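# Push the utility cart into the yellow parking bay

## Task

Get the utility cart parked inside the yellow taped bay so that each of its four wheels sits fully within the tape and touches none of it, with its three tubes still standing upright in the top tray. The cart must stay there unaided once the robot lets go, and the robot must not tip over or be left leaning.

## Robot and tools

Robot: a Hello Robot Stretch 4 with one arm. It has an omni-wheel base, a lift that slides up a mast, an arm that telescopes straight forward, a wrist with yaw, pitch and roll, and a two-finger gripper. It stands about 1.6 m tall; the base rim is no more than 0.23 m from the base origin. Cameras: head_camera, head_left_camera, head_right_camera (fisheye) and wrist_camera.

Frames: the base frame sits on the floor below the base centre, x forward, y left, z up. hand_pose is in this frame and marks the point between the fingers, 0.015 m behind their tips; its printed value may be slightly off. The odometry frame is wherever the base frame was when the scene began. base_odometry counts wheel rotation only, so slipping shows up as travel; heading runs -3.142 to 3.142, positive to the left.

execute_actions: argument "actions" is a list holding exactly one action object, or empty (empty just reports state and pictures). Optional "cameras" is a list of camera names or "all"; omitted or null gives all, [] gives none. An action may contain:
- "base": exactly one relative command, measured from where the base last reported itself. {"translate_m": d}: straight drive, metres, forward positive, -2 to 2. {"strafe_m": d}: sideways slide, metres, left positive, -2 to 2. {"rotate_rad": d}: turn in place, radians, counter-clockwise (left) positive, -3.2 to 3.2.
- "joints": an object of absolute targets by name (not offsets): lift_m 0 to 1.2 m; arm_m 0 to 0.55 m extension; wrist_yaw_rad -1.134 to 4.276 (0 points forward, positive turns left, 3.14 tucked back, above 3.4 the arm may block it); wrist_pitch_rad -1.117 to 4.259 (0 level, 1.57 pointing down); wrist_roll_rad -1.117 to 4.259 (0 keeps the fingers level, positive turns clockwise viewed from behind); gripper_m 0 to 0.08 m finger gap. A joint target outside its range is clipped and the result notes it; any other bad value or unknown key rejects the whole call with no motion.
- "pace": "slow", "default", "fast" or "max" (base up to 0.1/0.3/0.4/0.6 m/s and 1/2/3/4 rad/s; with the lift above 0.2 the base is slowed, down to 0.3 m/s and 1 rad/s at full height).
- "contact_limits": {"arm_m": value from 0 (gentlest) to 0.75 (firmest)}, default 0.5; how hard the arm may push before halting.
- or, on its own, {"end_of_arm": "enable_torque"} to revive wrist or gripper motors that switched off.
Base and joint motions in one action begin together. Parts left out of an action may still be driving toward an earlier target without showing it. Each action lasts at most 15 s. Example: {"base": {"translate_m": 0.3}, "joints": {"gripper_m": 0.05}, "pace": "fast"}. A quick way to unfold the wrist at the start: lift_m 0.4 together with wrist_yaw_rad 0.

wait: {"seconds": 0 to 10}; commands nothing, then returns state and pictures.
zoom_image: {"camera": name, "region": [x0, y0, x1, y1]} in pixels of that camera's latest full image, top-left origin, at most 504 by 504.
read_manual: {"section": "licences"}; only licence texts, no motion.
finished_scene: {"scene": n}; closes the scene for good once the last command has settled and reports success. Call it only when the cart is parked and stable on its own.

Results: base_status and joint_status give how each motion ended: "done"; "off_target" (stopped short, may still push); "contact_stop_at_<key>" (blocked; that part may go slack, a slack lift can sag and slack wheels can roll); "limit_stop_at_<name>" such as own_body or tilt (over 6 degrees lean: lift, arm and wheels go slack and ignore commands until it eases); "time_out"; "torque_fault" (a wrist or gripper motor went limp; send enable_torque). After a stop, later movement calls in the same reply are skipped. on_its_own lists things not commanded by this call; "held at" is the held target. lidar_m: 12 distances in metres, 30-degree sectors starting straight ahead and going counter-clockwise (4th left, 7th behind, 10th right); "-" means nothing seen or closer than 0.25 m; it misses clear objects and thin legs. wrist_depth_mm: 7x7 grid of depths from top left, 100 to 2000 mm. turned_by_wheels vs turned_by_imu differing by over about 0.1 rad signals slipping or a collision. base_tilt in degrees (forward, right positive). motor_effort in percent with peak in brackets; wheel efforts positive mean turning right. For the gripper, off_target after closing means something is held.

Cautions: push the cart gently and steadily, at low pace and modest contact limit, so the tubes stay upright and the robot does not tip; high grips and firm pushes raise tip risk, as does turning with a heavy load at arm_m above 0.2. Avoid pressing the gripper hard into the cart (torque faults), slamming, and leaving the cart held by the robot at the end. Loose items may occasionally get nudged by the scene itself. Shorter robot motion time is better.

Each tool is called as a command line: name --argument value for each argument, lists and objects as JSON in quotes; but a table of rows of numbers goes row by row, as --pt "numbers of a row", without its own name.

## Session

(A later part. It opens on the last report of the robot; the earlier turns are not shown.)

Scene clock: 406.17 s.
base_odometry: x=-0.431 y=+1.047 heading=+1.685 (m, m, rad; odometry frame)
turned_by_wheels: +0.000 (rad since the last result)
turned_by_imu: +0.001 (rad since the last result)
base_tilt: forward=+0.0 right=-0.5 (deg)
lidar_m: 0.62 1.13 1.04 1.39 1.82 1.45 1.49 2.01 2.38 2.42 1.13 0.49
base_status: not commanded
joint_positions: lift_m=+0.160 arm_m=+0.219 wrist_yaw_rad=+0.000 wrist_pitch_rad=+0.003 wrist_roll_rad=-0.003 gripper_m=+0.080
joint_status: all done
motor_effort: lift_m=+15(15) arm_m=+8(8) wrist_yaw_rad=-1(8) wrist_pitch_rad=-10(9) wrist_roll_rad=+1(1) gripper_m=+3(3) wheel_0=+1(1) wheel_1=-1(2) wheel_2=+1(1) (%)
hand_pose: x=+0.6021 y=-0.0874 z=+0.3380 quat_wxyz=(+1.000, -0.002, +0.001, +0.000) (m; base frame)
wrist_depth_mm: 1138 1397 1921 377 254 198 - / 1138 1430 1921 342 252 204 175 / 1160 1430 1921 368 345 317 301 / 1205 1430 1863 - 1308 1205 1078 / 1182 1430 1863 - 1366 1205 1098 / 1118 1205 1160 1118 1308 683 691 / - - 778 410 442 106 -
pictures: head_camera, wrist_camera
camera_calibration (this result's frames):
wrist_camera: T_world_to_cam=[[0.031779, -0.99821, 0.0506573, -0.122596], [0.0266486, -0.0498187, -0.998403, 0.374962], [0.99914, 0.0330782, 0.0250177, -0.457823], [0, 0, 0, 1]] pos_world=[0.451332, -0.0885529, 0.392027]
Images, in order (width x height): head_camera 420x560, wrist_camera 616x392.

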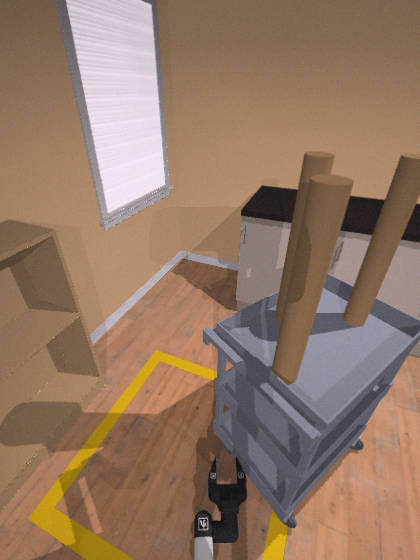

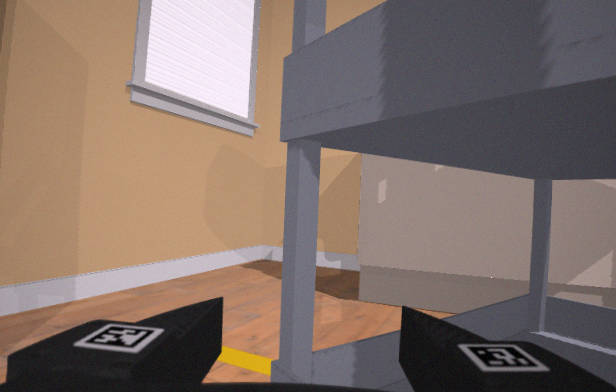

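execute_actions --actions '[{"base": {"strafe_m": 0.015}, "joints": {"arm_m": 0.36}}]' --cameras '["wrist_camera"]'

Scene clock: 419.87 s.
base_odometry: x=-0.446 y=+1.046 heading=+1.685 (m, m, rad; odometry frame)
turned_by_wheels: +0.000 (rad since the last result)
turned_by_imu: +0.001 (rad since the last result)
base_tilt: forward=+0.0 right=-0.3 (deg)
lidar_m: 0.63 1.12 1.02 1.39 1.78 1.44 1.46 1.99 2.41 2.45 1.09 0.50
base_status: done
joint_positions: lift_m=+0.160 arm_m=+0.359 wrist_yaw_rad=+0.000 wrist_pitch_rad=+0.003 wrist_roll_rad=-0.003 gripper_m=+0.080
joint_status: all done
motor_effort: lift_m=+15(15) arm_m=+8(9) wrist_yaw_rad=-1(1) wrist_pitch_rad=-9(9) wrist_roll_rad=+1(1) gripper_m=+3(0) wheel_0=+0(7) wheel_1=-2(7) wheel_2=+0(1) (%)
hand_pose: x=+0.7421 y=-0.0874 z=+0.3380 quat_wxyz=(+1.000, -0.002, +0.001, +0.000) (m; base frame)
wrist_depth_mm: 1060 1336 1756 224 163 132 - / 1078 1336 1863 229 183 172 174 / 1138 1336 1808 234 1182 322 303 / 1098 1397 1808 235 1205 1098 1025 / 1118 1366 1808 236 1205 1078 1008 / 1060 1182 1160 236 1205 1118 1060 / - - 768 232 809 106 -
pictures: wrist_camera
camera_calibration (this result's frames):
wrist_camera: T_world_to_cam=[[0.0317545, -0.998211, 0.0506573, -0.127033], [0.0266469, -0.0498194, -0.998403, 0.371232], [0.99914, 0.0330536, 0.0250173, -0.597704], [0, 0, 0, 1]] pos_world=[0.591332, -0.0885545, 0.392027]
Images, in order (width x height): wrist_camera 616x392.

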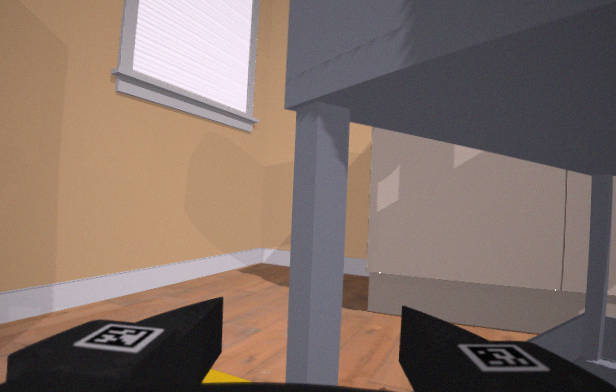

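execute_actions --actions '[{"joints": {"arm_m": 0.485}, "contact_limits": {"arm_m": 0.2}}]' --cameras '["wrist_camera", "head_camera"]'

Scene clock: 423.93 s.
base_odometry: x=-0.446 y=+1.046 heading=+1.685 (m, m, rad; odometry frame)
turned_by_wheels: +0.000 (rad since the last result)
turned_by_imu: +0.001 (rad since the last result)
base_tilt: forward=+0.1 right=-0.5 (deg)
lidar_m: 0.63 1.11 1.02 1.38 1.77 1.44 1.46 1.99 2.41 2.45 1.08 0.50
base_status: not commanded
joint_positions: lift_m=+0.160 arm_m=+0.484 wrist_yaw_rad=+0.000 wrist_pitch_rad=+0.003 wrist_roll_rad=-0.003 gripper_m=+0.080
joint_status: all done
motor_effort: lift_m=+15(15) arm_m=+8(9) wrist_yaw_rad=-1(1) wrist_pitch_rad=-8(8) wrist_roll_rad=+1(1) gripper_m=+4(1) wheel_0=+0(0) wheel_1=-2(2) wheel_2=+0(1) (%)
contact_limits: arm_m 0.2
hand_pose: x=+0.8671 y=-0.0874 z=+0.3380 quat_wxyz=(+1.000, -0.002, +0.001, +0.000) (m; base frame)
wrist_depth_mm: 1042 1255 1708 110 113 121 - / 1042 1281 1708 109 151 173 174 / 1078 1308 1708 107 1078 1008 931 / 1060 1281 1808 106 1078 1008 917 / 1060 1308 1756 105 1060 991 917 / 1025 1182 1160 104 1042 1025 960 / - - 778 103 128 106 -
pictures: head_camera, wrist_camera
camera_calibration (this result's frames):
wrist_camera: T_world_to_cam=[[0.0317399, -0.998212, 0.0506571, -0.130992], [0.0266387, -0.0498198, -0.998403, 0.367907], [0.999141, 0.0330386, 0.0250098, -0.722596], [0, 0, 0, 1]] pos_world=[0.716333, -0.0885554, 0.392027]
Images, in order (width x height): head_camera 420x560, wrist_camera 616x392.

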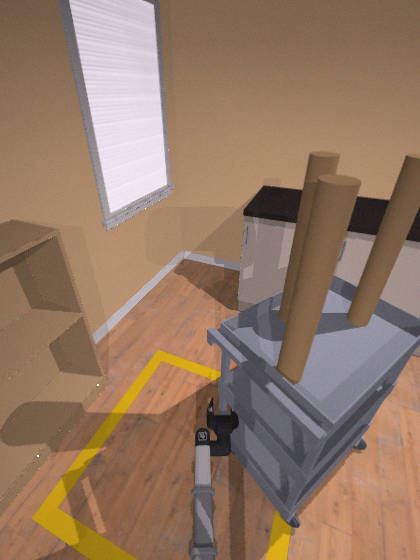

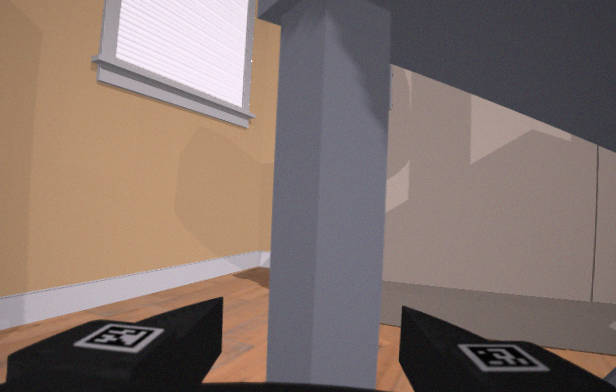

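zoom_image --camera "head_camera" --region '[0, 260, 420, 560]'

Region (0, 260, 420, 560) of head_camera's 420x560 image, scaled by 1.200, with more detail than that image has; it fills the top 360 rows of this view, and the rest is white.

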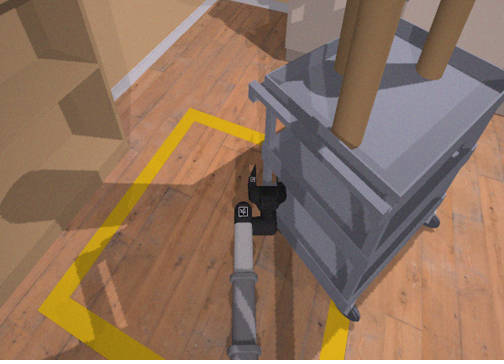

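execute_actions --actions '[{"joints": {"gripper_m": 0.048}, "base": {"strafe_m": 0.25}, "pace": "slow"}]'

Scene clock: 443.10 s.
base_odometry: x=-0.694 y=+1.017 heading=+1.684 (m, m, rad; odometry frame)
turned_by_wheels: -0.001 (rad since the last result)
turned_by_imu: -0.002 (rad since the last result)
base_tilt: forward=+0.0 right=-0.5 (deg)
lidar_m: 0.69 0.86 0.82 1.15 1.46 1.54 1.37 1.86 2.64 2.68 2.07 0.59
base_status: done
joint_positions: lift_m=+0.160 arm_m=+0.484 wrist_yaw_rad=-0.003 wrist_pitch_rad=+0.003 wrist_roll_rad=-0.003 gripper_m=+0.056
joint_status: gripper_m off_target (ended at +0.056, target +0.048)
on_its_own: gripper_m is held at +0.055, not at your +0.048, by its contact guard: the fingers met something
motor_effort: lift_m=+15(15) arm_m=+7(8) wrist_yaw_rad=+7(34) wrist_pitch_rad=-10(9) wrist_roll_rad=+1(1) gripper_m=-3(11) wheel_0=-6(22) wheel_1=+0(5) wheel_2=-2(12) (%)
hand_pose: x=+0.8671 y=-0.0880 z=+0.3380 quat_wxyz=(+1.000, -0.002, +0.001, -0.001) (m; base frame)
wrist_depth_mm: 831 1025 1397 138 126 121 - / 842 1042 1397 144 151 173 174 / 854 1060 1397 142 1808 1078 303 / 866 1078 1430 141 1808 1098 1042 / 842 1060 1430 140 1756 1078 1025 / 854 1008 1182 139 143 1118 1042 / 798 - 143 138 134 - 480
pictures: head_camera, head_left_camera, head_right_camera, wrist_camera
camera_calibration (this result's frames):
wrist_camera: T_world_to_cam=[[0.0289199, -0.998297, 0.0506557, -0.129152], [0.0264355, -0.0498953, -0.998405, 0.368035], [0.999232, 0.0302129, 0.0249475, -0.722824], [0, 0, 0, 1]] pos_world=[0.716275, -0.08873, 0.392023]
Images, in order (width x height): head_camera 420x560, head_left_camera 420x672, head_right_camera 420x672, wrist_camera 616x392.

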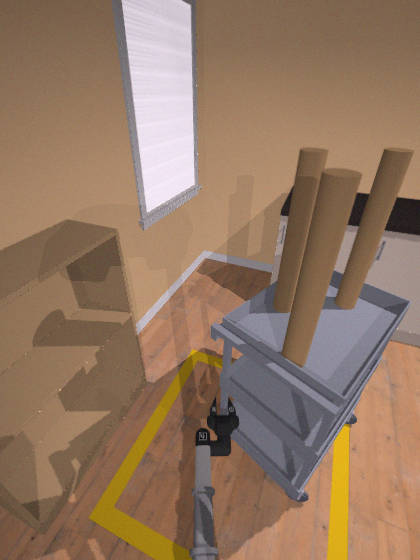

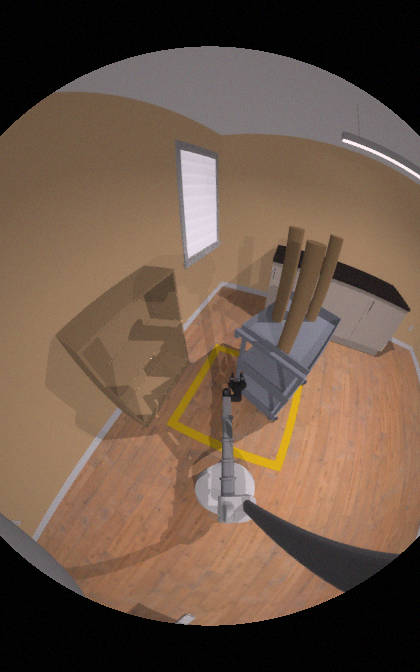

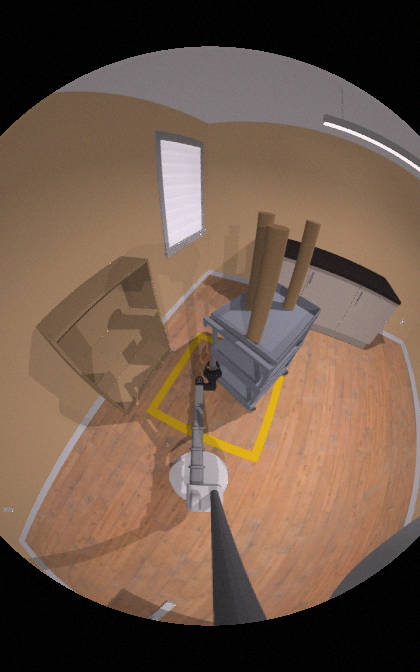

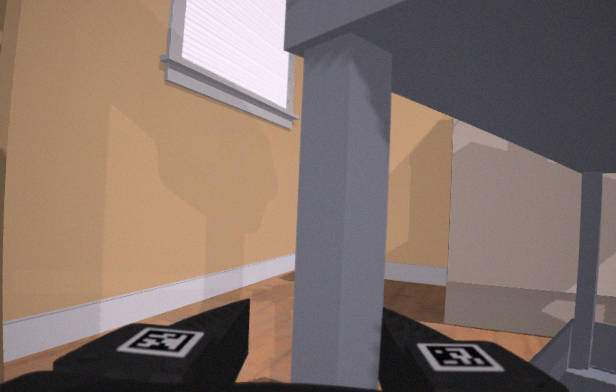

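zoom_image --camera "head_camera" --region '[80, 260, 420, 560]'

Region (80, 260, 420, 560) of head_camera's 420x560 image, scaled by 1.482, with more detail than that image has; it fills the top 445 rows of this view, and the rest is white.

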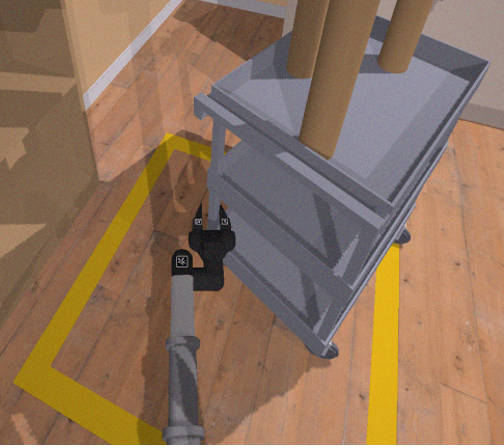

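execute_actions --actions '[{"joints": {"gripper_m": 0.07, "arm_m": 0.515}, "base": {"strafe_m": -0.01}, "pace": "slow"}]' --cameras '["wrist_camera"]'

execute_actions --actions '[{"joints": {"gripper_m": 0.02}}]' --cameras '["wrist_camera"]'

Scene clock: 473.50 s.
base_odometry: x=-0.684 y=+1.019 heading=+1.684 (m, m, rad; odometry frame)
turned_by_wheels: +0.000 (rad since the last result)
turned_by_imu: +0.001 (rad since the last result)
base_tilt: forward=+0.0 right=-0.5 (deg)
lidar_m: 0.69 0.87 0.83 1.15 1.50 1.53 1.40 1.86 2.62 2.66 2.07 0.58
base_status: done
joint_positions: lift_m=+0.160 arm_m=+0.514 wrist_yaw_rad=+0.000 wrist_pitch_rad=+0.003 wrist_roll_rad=-0.003 gripper_m=+0.070
joint_status: all done
motor_effort: lift_m=+16(15) arm_m=+9(9) wrist_yaw_rad=+1(8) wrist_pitch_rad=-9(9) wrist_roll_rad=+1(1) gripper_m=+3(3) wheel_0=+0(5) wheel_1=-2(3) wheel_2=+0(1) (%)
hand_pose: x=+0.8971 y=-0.0875 z=+0.3380 quat_wxyz=(+1.000, -0.002, +0.001, +0.000) (m; base frame)
wrist_depth_mm: 842 1008 1366 107 114 121 - / 820 1042 1366 108 152 173 175 / 842 1042 1397 107 1756 1060 303 / 842 1060 1430 106 1756 1060 991 / 831 1060 1464 105 1708 1078 991 / 854 1008 1182 104 158 1098 1025 / - - 162 105 120 - 452
pictures: wrist_camera
camera_calibration (this result's frames):
wrist_camera: T_world_to_cam=[[0.0311891, -0.998229, 0.0506561, -0.131566], [0.0265596, -0.0498351, -0.998404, 0.367163], [0.999161, 0.0324848, 0.0249583, -0.752544], [0, 0, 0, 1]] pos_world=[0.746264, -0.0885896, 0.392024]
Images, in order (width x height): wrist_camera 616x392.

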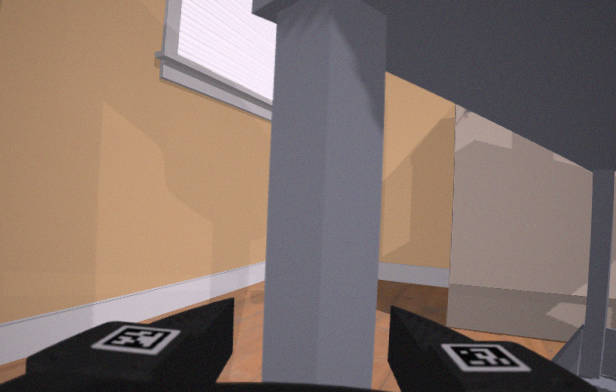

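Scene clock: 474.57 s.
base_odometry: x=-0.684 y=+1.019 heading=+1.684 (m, m, rad; odometry frame)
turned_by_wheels: -0.001 (rad since the last result)
turned_by_imu: +0.000 (rad since the last result)
base_tilt: forward=+0.0 right=-0.3 (deg)
lidar_m: 0.69 0.88 0.82 1.16 1.50 1.52 1.37 1.86 2.61 2.65 2.07 0.59
base_status: not commanded
joint_positions: lift_m=+0.160 arm_m=+0.514 wrist_yaw_rad=-0.002 wrist_pitch_rad=+0.003 wrist_roll_rad=-0.002 gripper_m=+0.033
joint_status: gripper_m off_target (ended at +0.033, target +0.020)
on_its_own: gripper_m is held at +0.028, not at your +0.020, by its contact guard: the fingers met something
motor_effort: lift_m=+16(15) arm_m=+8(9) wrist_yaw_rad=+5(6) wrist_pitch_rad=-10(10) wrist_roll_rad=-2(1) gripper_m=-33(29) wheel_0=-4(4) wheel_1=-3(3) wheel_2=-2(2) (%)
hand_pose: x=+0.8970 y=-0.0878 z=+0.3380 quat_wxyz=(+1.000, -0.001, +0.001, -0.001) (m; base frame)
wrist_depth_mm: 842 1025 1366 105 121 121 - / 842 1025 1397 105 166 173 175 / 854 1042 1397 105 1808 1042 304 / 854 1060 1499 106 1756 1060 976 / 854 1060 1397 106 1756 1078 976 / 842 1042 1229 105 1366 1138 1042 / 798 - - 104 105 946 466
pictures: wrist_camera
camera_calibration (this result's frames):
wrist_camera: T_world_to_cam=[[0.0296347, -0.998317, 0.0498474, -0.130234], [0.0264596, -0.0490683, -0.998445, 0.367314], [0.999211, 0.0309075, 0.0249609, -0.752638], [0, 0, 0, 1]] pos_world=[0.746184, -0.0887291, 0.392021]
Images, in order (width x height): wrist_camera 616x392.

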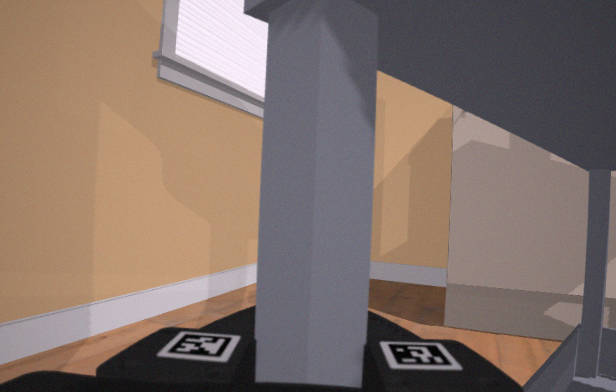

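execute_actions --actions '[{"joints": {"arm_m": 0.445}, "base": {"strafe_m": 0.125}, "pace": "slow"}]' --cameras '["wrist_camera", "head_camera"]'

Scene clock: 480.30 s.
base_odometry: x=-0.808 y=+1.005 heading=+1.683 (m, m, rad; odometry frame)
turned_by_wheels: -0.001 (rad since the last result)
turned_by_imu: +0.000 (rad since the last result)
base_tilt: forward=+0.0 right=-0.5 (deg)
lidar_m: 0.67 0.73 0.71 1.03 1.32 2.13 1.33 1.74 2.71 2.77 2.10 0.61
base_status: done
joint_positions: lift_m=+0.160 arm_m=+0.446 wrist_yaw_rad=-0.004 wrist_pitch_rad=+0.003 wrist_roll_rad=-0.003 gripper_m=+0.032
joint_status: all done
on_its_own: gripper_m is held at +0.028, not at your +0.020, by its contact guard: the fingers met something
motor_effort: lift_m=+15(15) arm_m=-8(11) wrist_yaw_rad=+9(11) wrist_pitch_rad=-9(8) wrist_roll_rad=+0(1) gripper_m=-26(34) wheel_0=-6(17) wheel_1=-1(1) wheel_2=-3(5) (%)
hand_pose: x=+0.8297 y=-0.0882 z=+0.3380 quat_wxyz=(+1.000, -0.001, +0.001, -0.002) (m; base frame)
wrist_depth_mm: 496 946 1281 105 120 121 - / 535 946 1255 106 165 173 174 / 535 960 1281 107 1863 320 304 / 525 946 1281 106 1921 1160 1078 / 525 960 1336 106 1983 1182 1098 / 521 960 1118 105 1308 1182 1060 / 525 842 - 106 105 544 535
pictures: head_camera, wrist_camera
camera_calibration (this result's frames):
wrist_camera: T_world_to_cam=[[0.0281382, -0.998336, 0.0503314, -0.12748], [0.0264314, -0.0495906, -0.99842, 0.369059], [0.999255, 0.029424, 0.024992, -0.685521], [0, 0, 0, 1]] pos_world=[0.678842, -0.0887955, 0.392025]
Images, in order (width x height): head_camera 420x560, wrist_camera 616x392.

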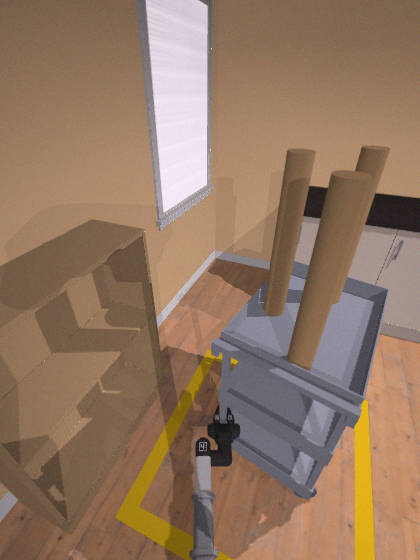

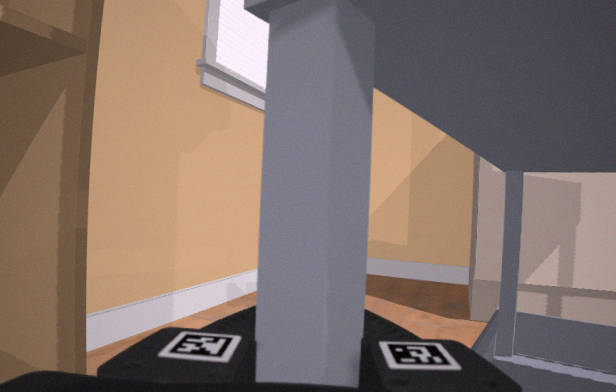

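zoom_image --camera "head_camera" --region '[100, 250, 420, 560]'

Region (100, 250, 420, 560) of head_camera's 420x560 image, scaled by 1.575, with more detail than that image has; it fills the top 488 rows of this view, and the rest is white.

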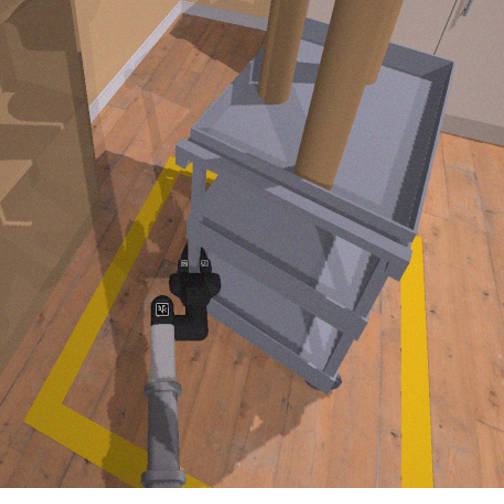

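execute_actions --actions '[{"joints": {"arm_m": 0.30}, "base": {"strafe_m": 0.08}, "pace": "slow"}]'

Scene clock: 499.37 s.
base_odometry: x=-0.888 y=+0.996 heading=+1.683 (m, m, rad; odometry frame)
turned_by_wheels: +0.001 (rad since the last result)
turned_by_imu: +0.002 (rad since the last result)
base_tilt: forward=+0.0 right=-0.3 (deg)
lidar_m: 0.58 0.68 0.66 0.97 1.23 2.10 1.34 1.67 2.80 2.85 0.67 0.57
base_status: done
joint_positions: lift_m=+0.160 arm_m=+0.302 wrist_yaw_rad=+0.003 wrist_pitch_rad=+0.003 wrist_roll_rad=-0.003 gripper_m=+0.029
joint_status: all done
on_its_own: gripper_m is held at +0.028, not at your +0.020, by its contact guard: the fingers met something
motor_effort: lift_m=+15(15) arm_m=-10(9) wrist_yaw_rad=-11(13) wrist_pitch_rad=-10(12) wrist_roll_rad=+0(0) gripper_m=-8(31) wheel_0=+1(16) wheel_1=+2(4) wheel_2=+3(4) (%)
hand_pose: x=+0.6855 y=-0.0867 z=+0.3379 quat_wxyz=(+1.000, -0.001, +0.002, +0.002) (m; base frame)
wrist_depth_mm: 484 691 1205 112 122 121 - / 654 661 1255 111 178 173 176 / 707 707 1255 111 340 322 304 / 707 707 1255 111 - 1499 1205 / 707 691 1255 111 - 1366 1205 / 699 683 1138 111 668 640 609 / 603 627 - 111 106 574 574
pictures: head_camera, head_left_camera, head_right_camera, wrist_camera
camera_calibration (this result's frames):
wrist_camera: T_world_to_cam=[[0.0349893, -0.998114, 0.0504312, -0.126679], [0.0262765, -0.0495258, -0.998427, 0.37295], [0.999042, 0.0362594, 0.0244941, -0.540639], [0, 0, 0, 1]] pos_world=[0.534754, -0.0883662, 0.391994]
Images, in order (width x height): head_camera 420x560, head_left_camera 420x672, head_right_camera 420x672, wrist_camera 616x392.

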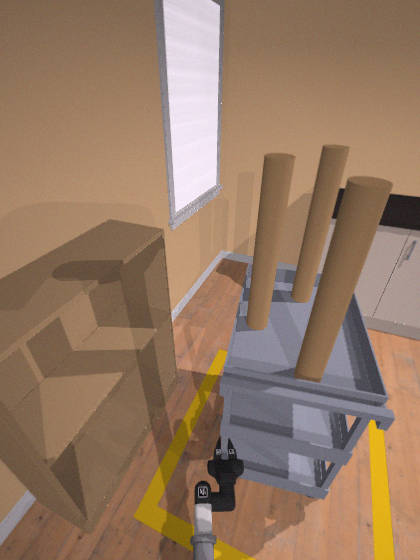

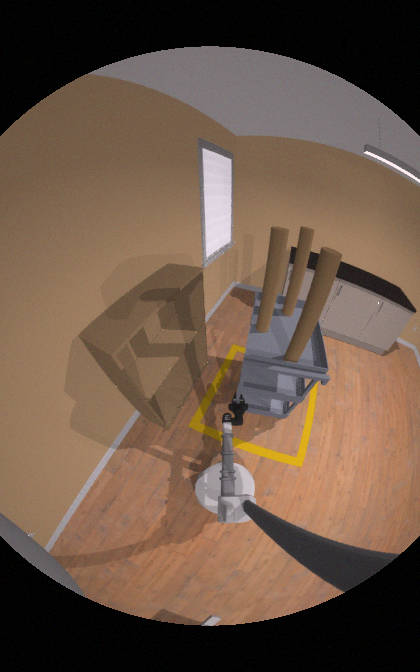

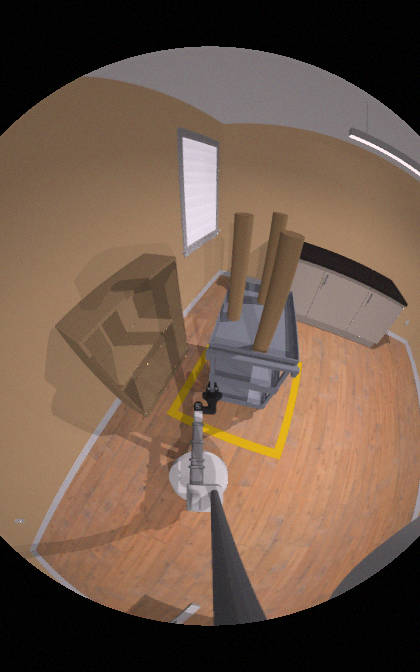

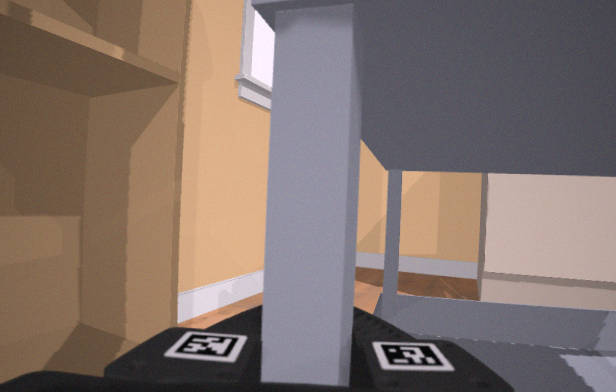

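zoom_image --camera "head_camera" --region '[120, 250, 420, 560]'

Region (120, 250, 420, 560) of head_camera's 420x560 image, scaled by 1.626, with more detail than that image has; it fills the left 488 columns of this view, and the rest is white.

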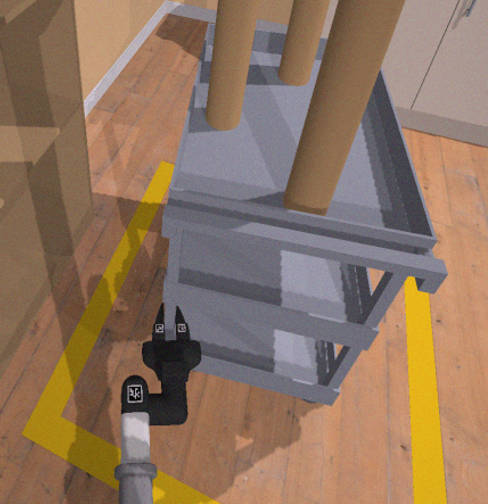

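execute_actions --actions '[{"joints": {"gripper_m": 0.08}}]' --cameras '[]'

execute_actions --actions '[{"joints": {"arm_m": 0.03}}]' --cameras '[]'

execute_actions --actions '[{"base": {"strafe_m": -0.405}}]'

Scene clock: 523.37 s.
base_odometry: x=-0.888 y=+0.996 heading=+1.683 (m, m, rad; odometry frame)
turned_by_wheels: +0.000 (rad since the last result)
turned_by_imu: +0.001 (rad since the last result)
base_tilt: forward=+0.0 right=-0.6 (deg)
lidar_m: 0.57 0.67 0.68 0.97 1.24 2.10 1.33 1.69 2.80 2.86 0.68 0.58
base_status: not commanded
joint_positions: lift_m=+0.160 arm_m=+0.301 wrist_yaw_rad=+0.001 wrist_pitch_rad=+0.003 wrist_roll_rad=-0.003 gripper_m=+0.080
joint_status: all done
motor_effort: lift_m=+15(15) arm_m=-8(9) wrist_yaw_rad=-3(10) wrist_pitch_rad=-10(10) wrist_roll_rad=+0(0) gripper_m=+4(7) wheel_0=+0(1) wheel_1=+2(3) wheel_2=+2(4) (%)
hand_pose: x=+0.6851 y=-0.0873 z=+0.3379 quat_wxyz=(+1.000, -0.001, +0.002, +0.000) (m; base frame)
wrist_depth_mm: 488 691 1229 112 125 121 - / 654 654 1255 113 182 172 174 / 699 699 1281 113 345 322 304 / 707 699 1281 113 - 1366 1205 / 723 683 1229 112 - 1281 1182 / 723 676 1042 112 668 647 621 / - - 140 112 404 106 -
pictures: none
No camera images: the call's "cameras" was empty. Leave "cameras" out to get every camera's image.

Scene clock: 525.30 s.
base_odometry: x=-0.888 y=+0.996 heading=+1.683 (m, m, rad; odometry frame)
turned_by_wheels: +0.000 (rad since the last result)
turned_by_imu: +0.000 (rad since the last result)
base_tilt: forward=+0.1 right=-0.6 (deg)
lidar_m: 0.57 0.66 0.68 0.95 1.25 2.10 1.35 1.67 2.81 2.86 0.67 0.58
base_status: not commanded
joint_positions: lift_m=+0.160 arm_m=+0.031 wrist_yaw_rad=+0.000 wrist_pitch_rad=+0.003 wrist_roll_rad=-0.003 gripper_m=+0.080
joint_status: all done
motor_effort: lift_m=+15(15) arm_m=-8(8) wrist_yaw_rad=+0(3) wrist_pitch_rad=-10(11) wrist_roll_rad=+0(0) gripper_m=+3(4) wheel_0=+0(0) wheel_1=+2(2) wheel_2=+2(2) (%)
hand_pose: x=+0.4150 y=-0.0874 z=+0.3380 quat_wxyz=(+1.000, -0.001, +0.001, +0.000) (m; base frame)
wrist_depth_mm: 788 960 976 1863 798 741 707 / 647 831 946 377 353 330 317 / 798 960 1430 382 359 340 319 / 809 960 1430 1983 - 1537 1366 / 809 960 1464 1756 - 1537 1397 / 778 904 946 723 842 854 768 / - - 768 525 433 106 -
pictures: none
No camera images: the call's "cameras" was empty. Leave "cameras" out to get every camera's image.

Scene clock: 527.97 s.
base_odometry: x=-0.485 y=+1.041 heading=+1.683 (m, m, rad; odometry frame)
turned_by_wheels: +0.000 (rad since the last result)
turned_by_imu: +0.000 (rad since the last result)
base_tilt: forward=+0.1 right=-0.5 (deg)
lidar_m: 0.47 0.55 1.00 1.34 1.70 1.44 1.45 1.91 2.42 2.47 1.94 1.81
base_status: done
joint_positions: lift_m=+0.160 arm_m=+0.031 wrist_yaw_rad=+0.000 wrist_pitch_rad=+0.003 wrist_roll_rad=-0.003 gripper_m=+0.080
joint_status: not commanded
motor_effort: lift_m=+15(15) arm_m=-8(8) wrist_yaw_rad=+0(0) wrist_pitch_rad=-9(8) wrist_roll_rad=+1(0) gripper_m=+2(1) wheel_0=-1(9) wheel_1=+1(4) wheel_2=+1(3) (%)
hand_pose: x=+0.4150 y=-0.0874 z=+0.3380 quat_wxyz=(+1.000, -0.001, +0.001, +0.000) (m; base frame)
wrist_depth_mm: 931 319 289 272 - - 1808 / 336 312 289 273 1499 1430 1308 / 413 397 379 277 1464 1430 1281 / 976 1499 1808 842 1537 1366 1281 / 976 1537 1863 917 1499 1397 1308 / 580 661 723 291 1138 1397 1336 / - - 484 392 500 106 -
pictures: head_camera, head_left_camera, head_right_camera, wrist_camera
camera_calibration (this result's frames):
wrist_camera: T_world_to_cam=[[0.031541, -0.998228, 0.0504601, -0.116535], [0.0266036, -0.0496288, -0.998413, 0.379959], [0.999148, 0.0328334, 0.0249911, -0.270874], [0, 0, 0, 1]] pos_world=[0.26421, -0.0885783, 0.392006]
Images, in order (width x height): head_camera 420x560, head_left_camera 420x672, head_right_camera 420x672, wrist_camera 616x392.

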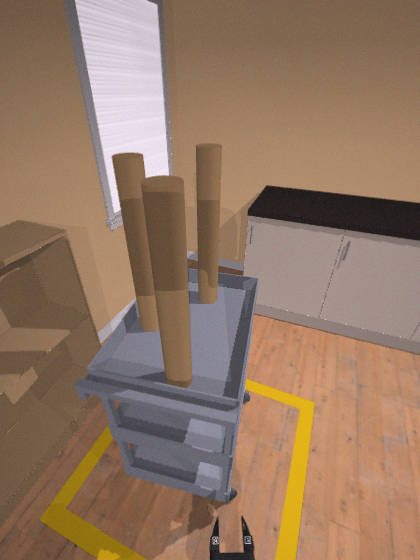

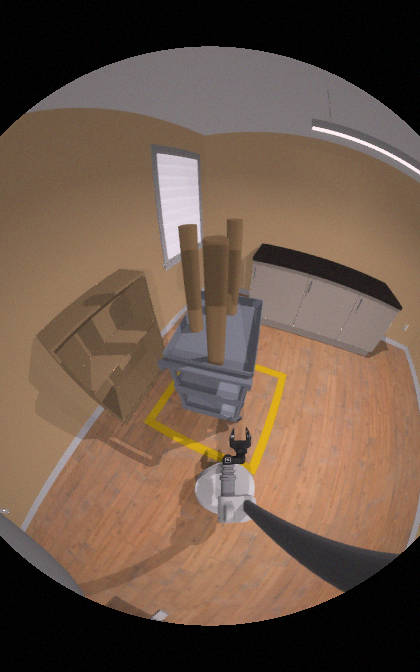

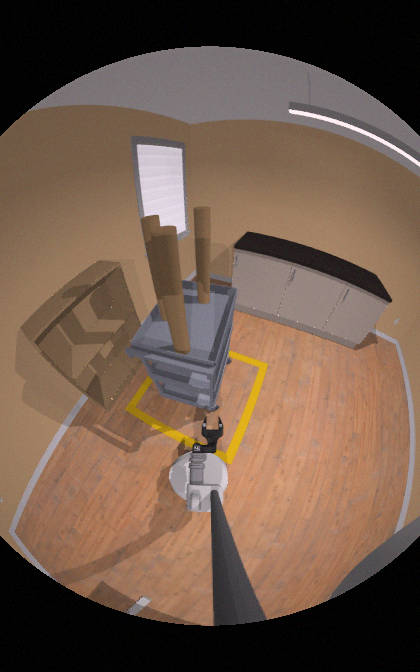

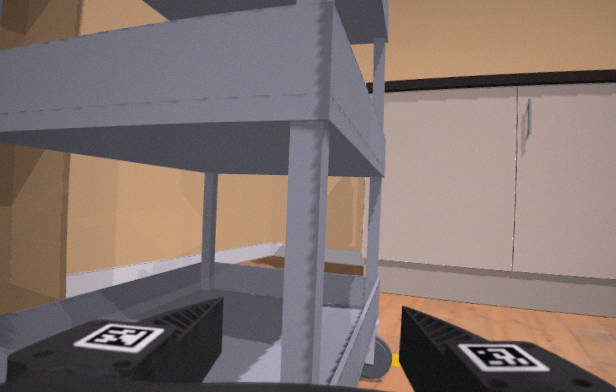

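zoom_image --camera "head_camera" --region '[200, 360, 340, 520]'

Region (200, 360, 340, 520) of head_camera's 420x560 image, scaled by 3.150, with more detail than that image has; it fills the left 441 columns of this view, and the rest is white.

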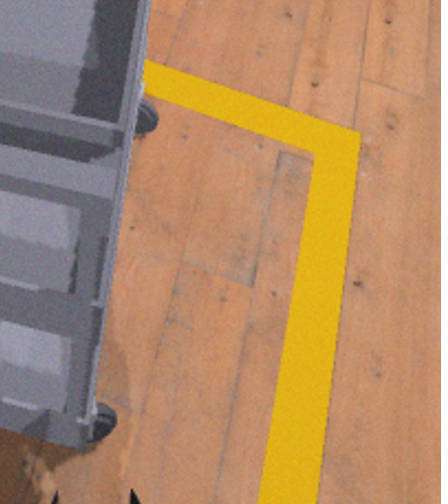

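finished_scene --scene 1

The scene is finished: the task was done.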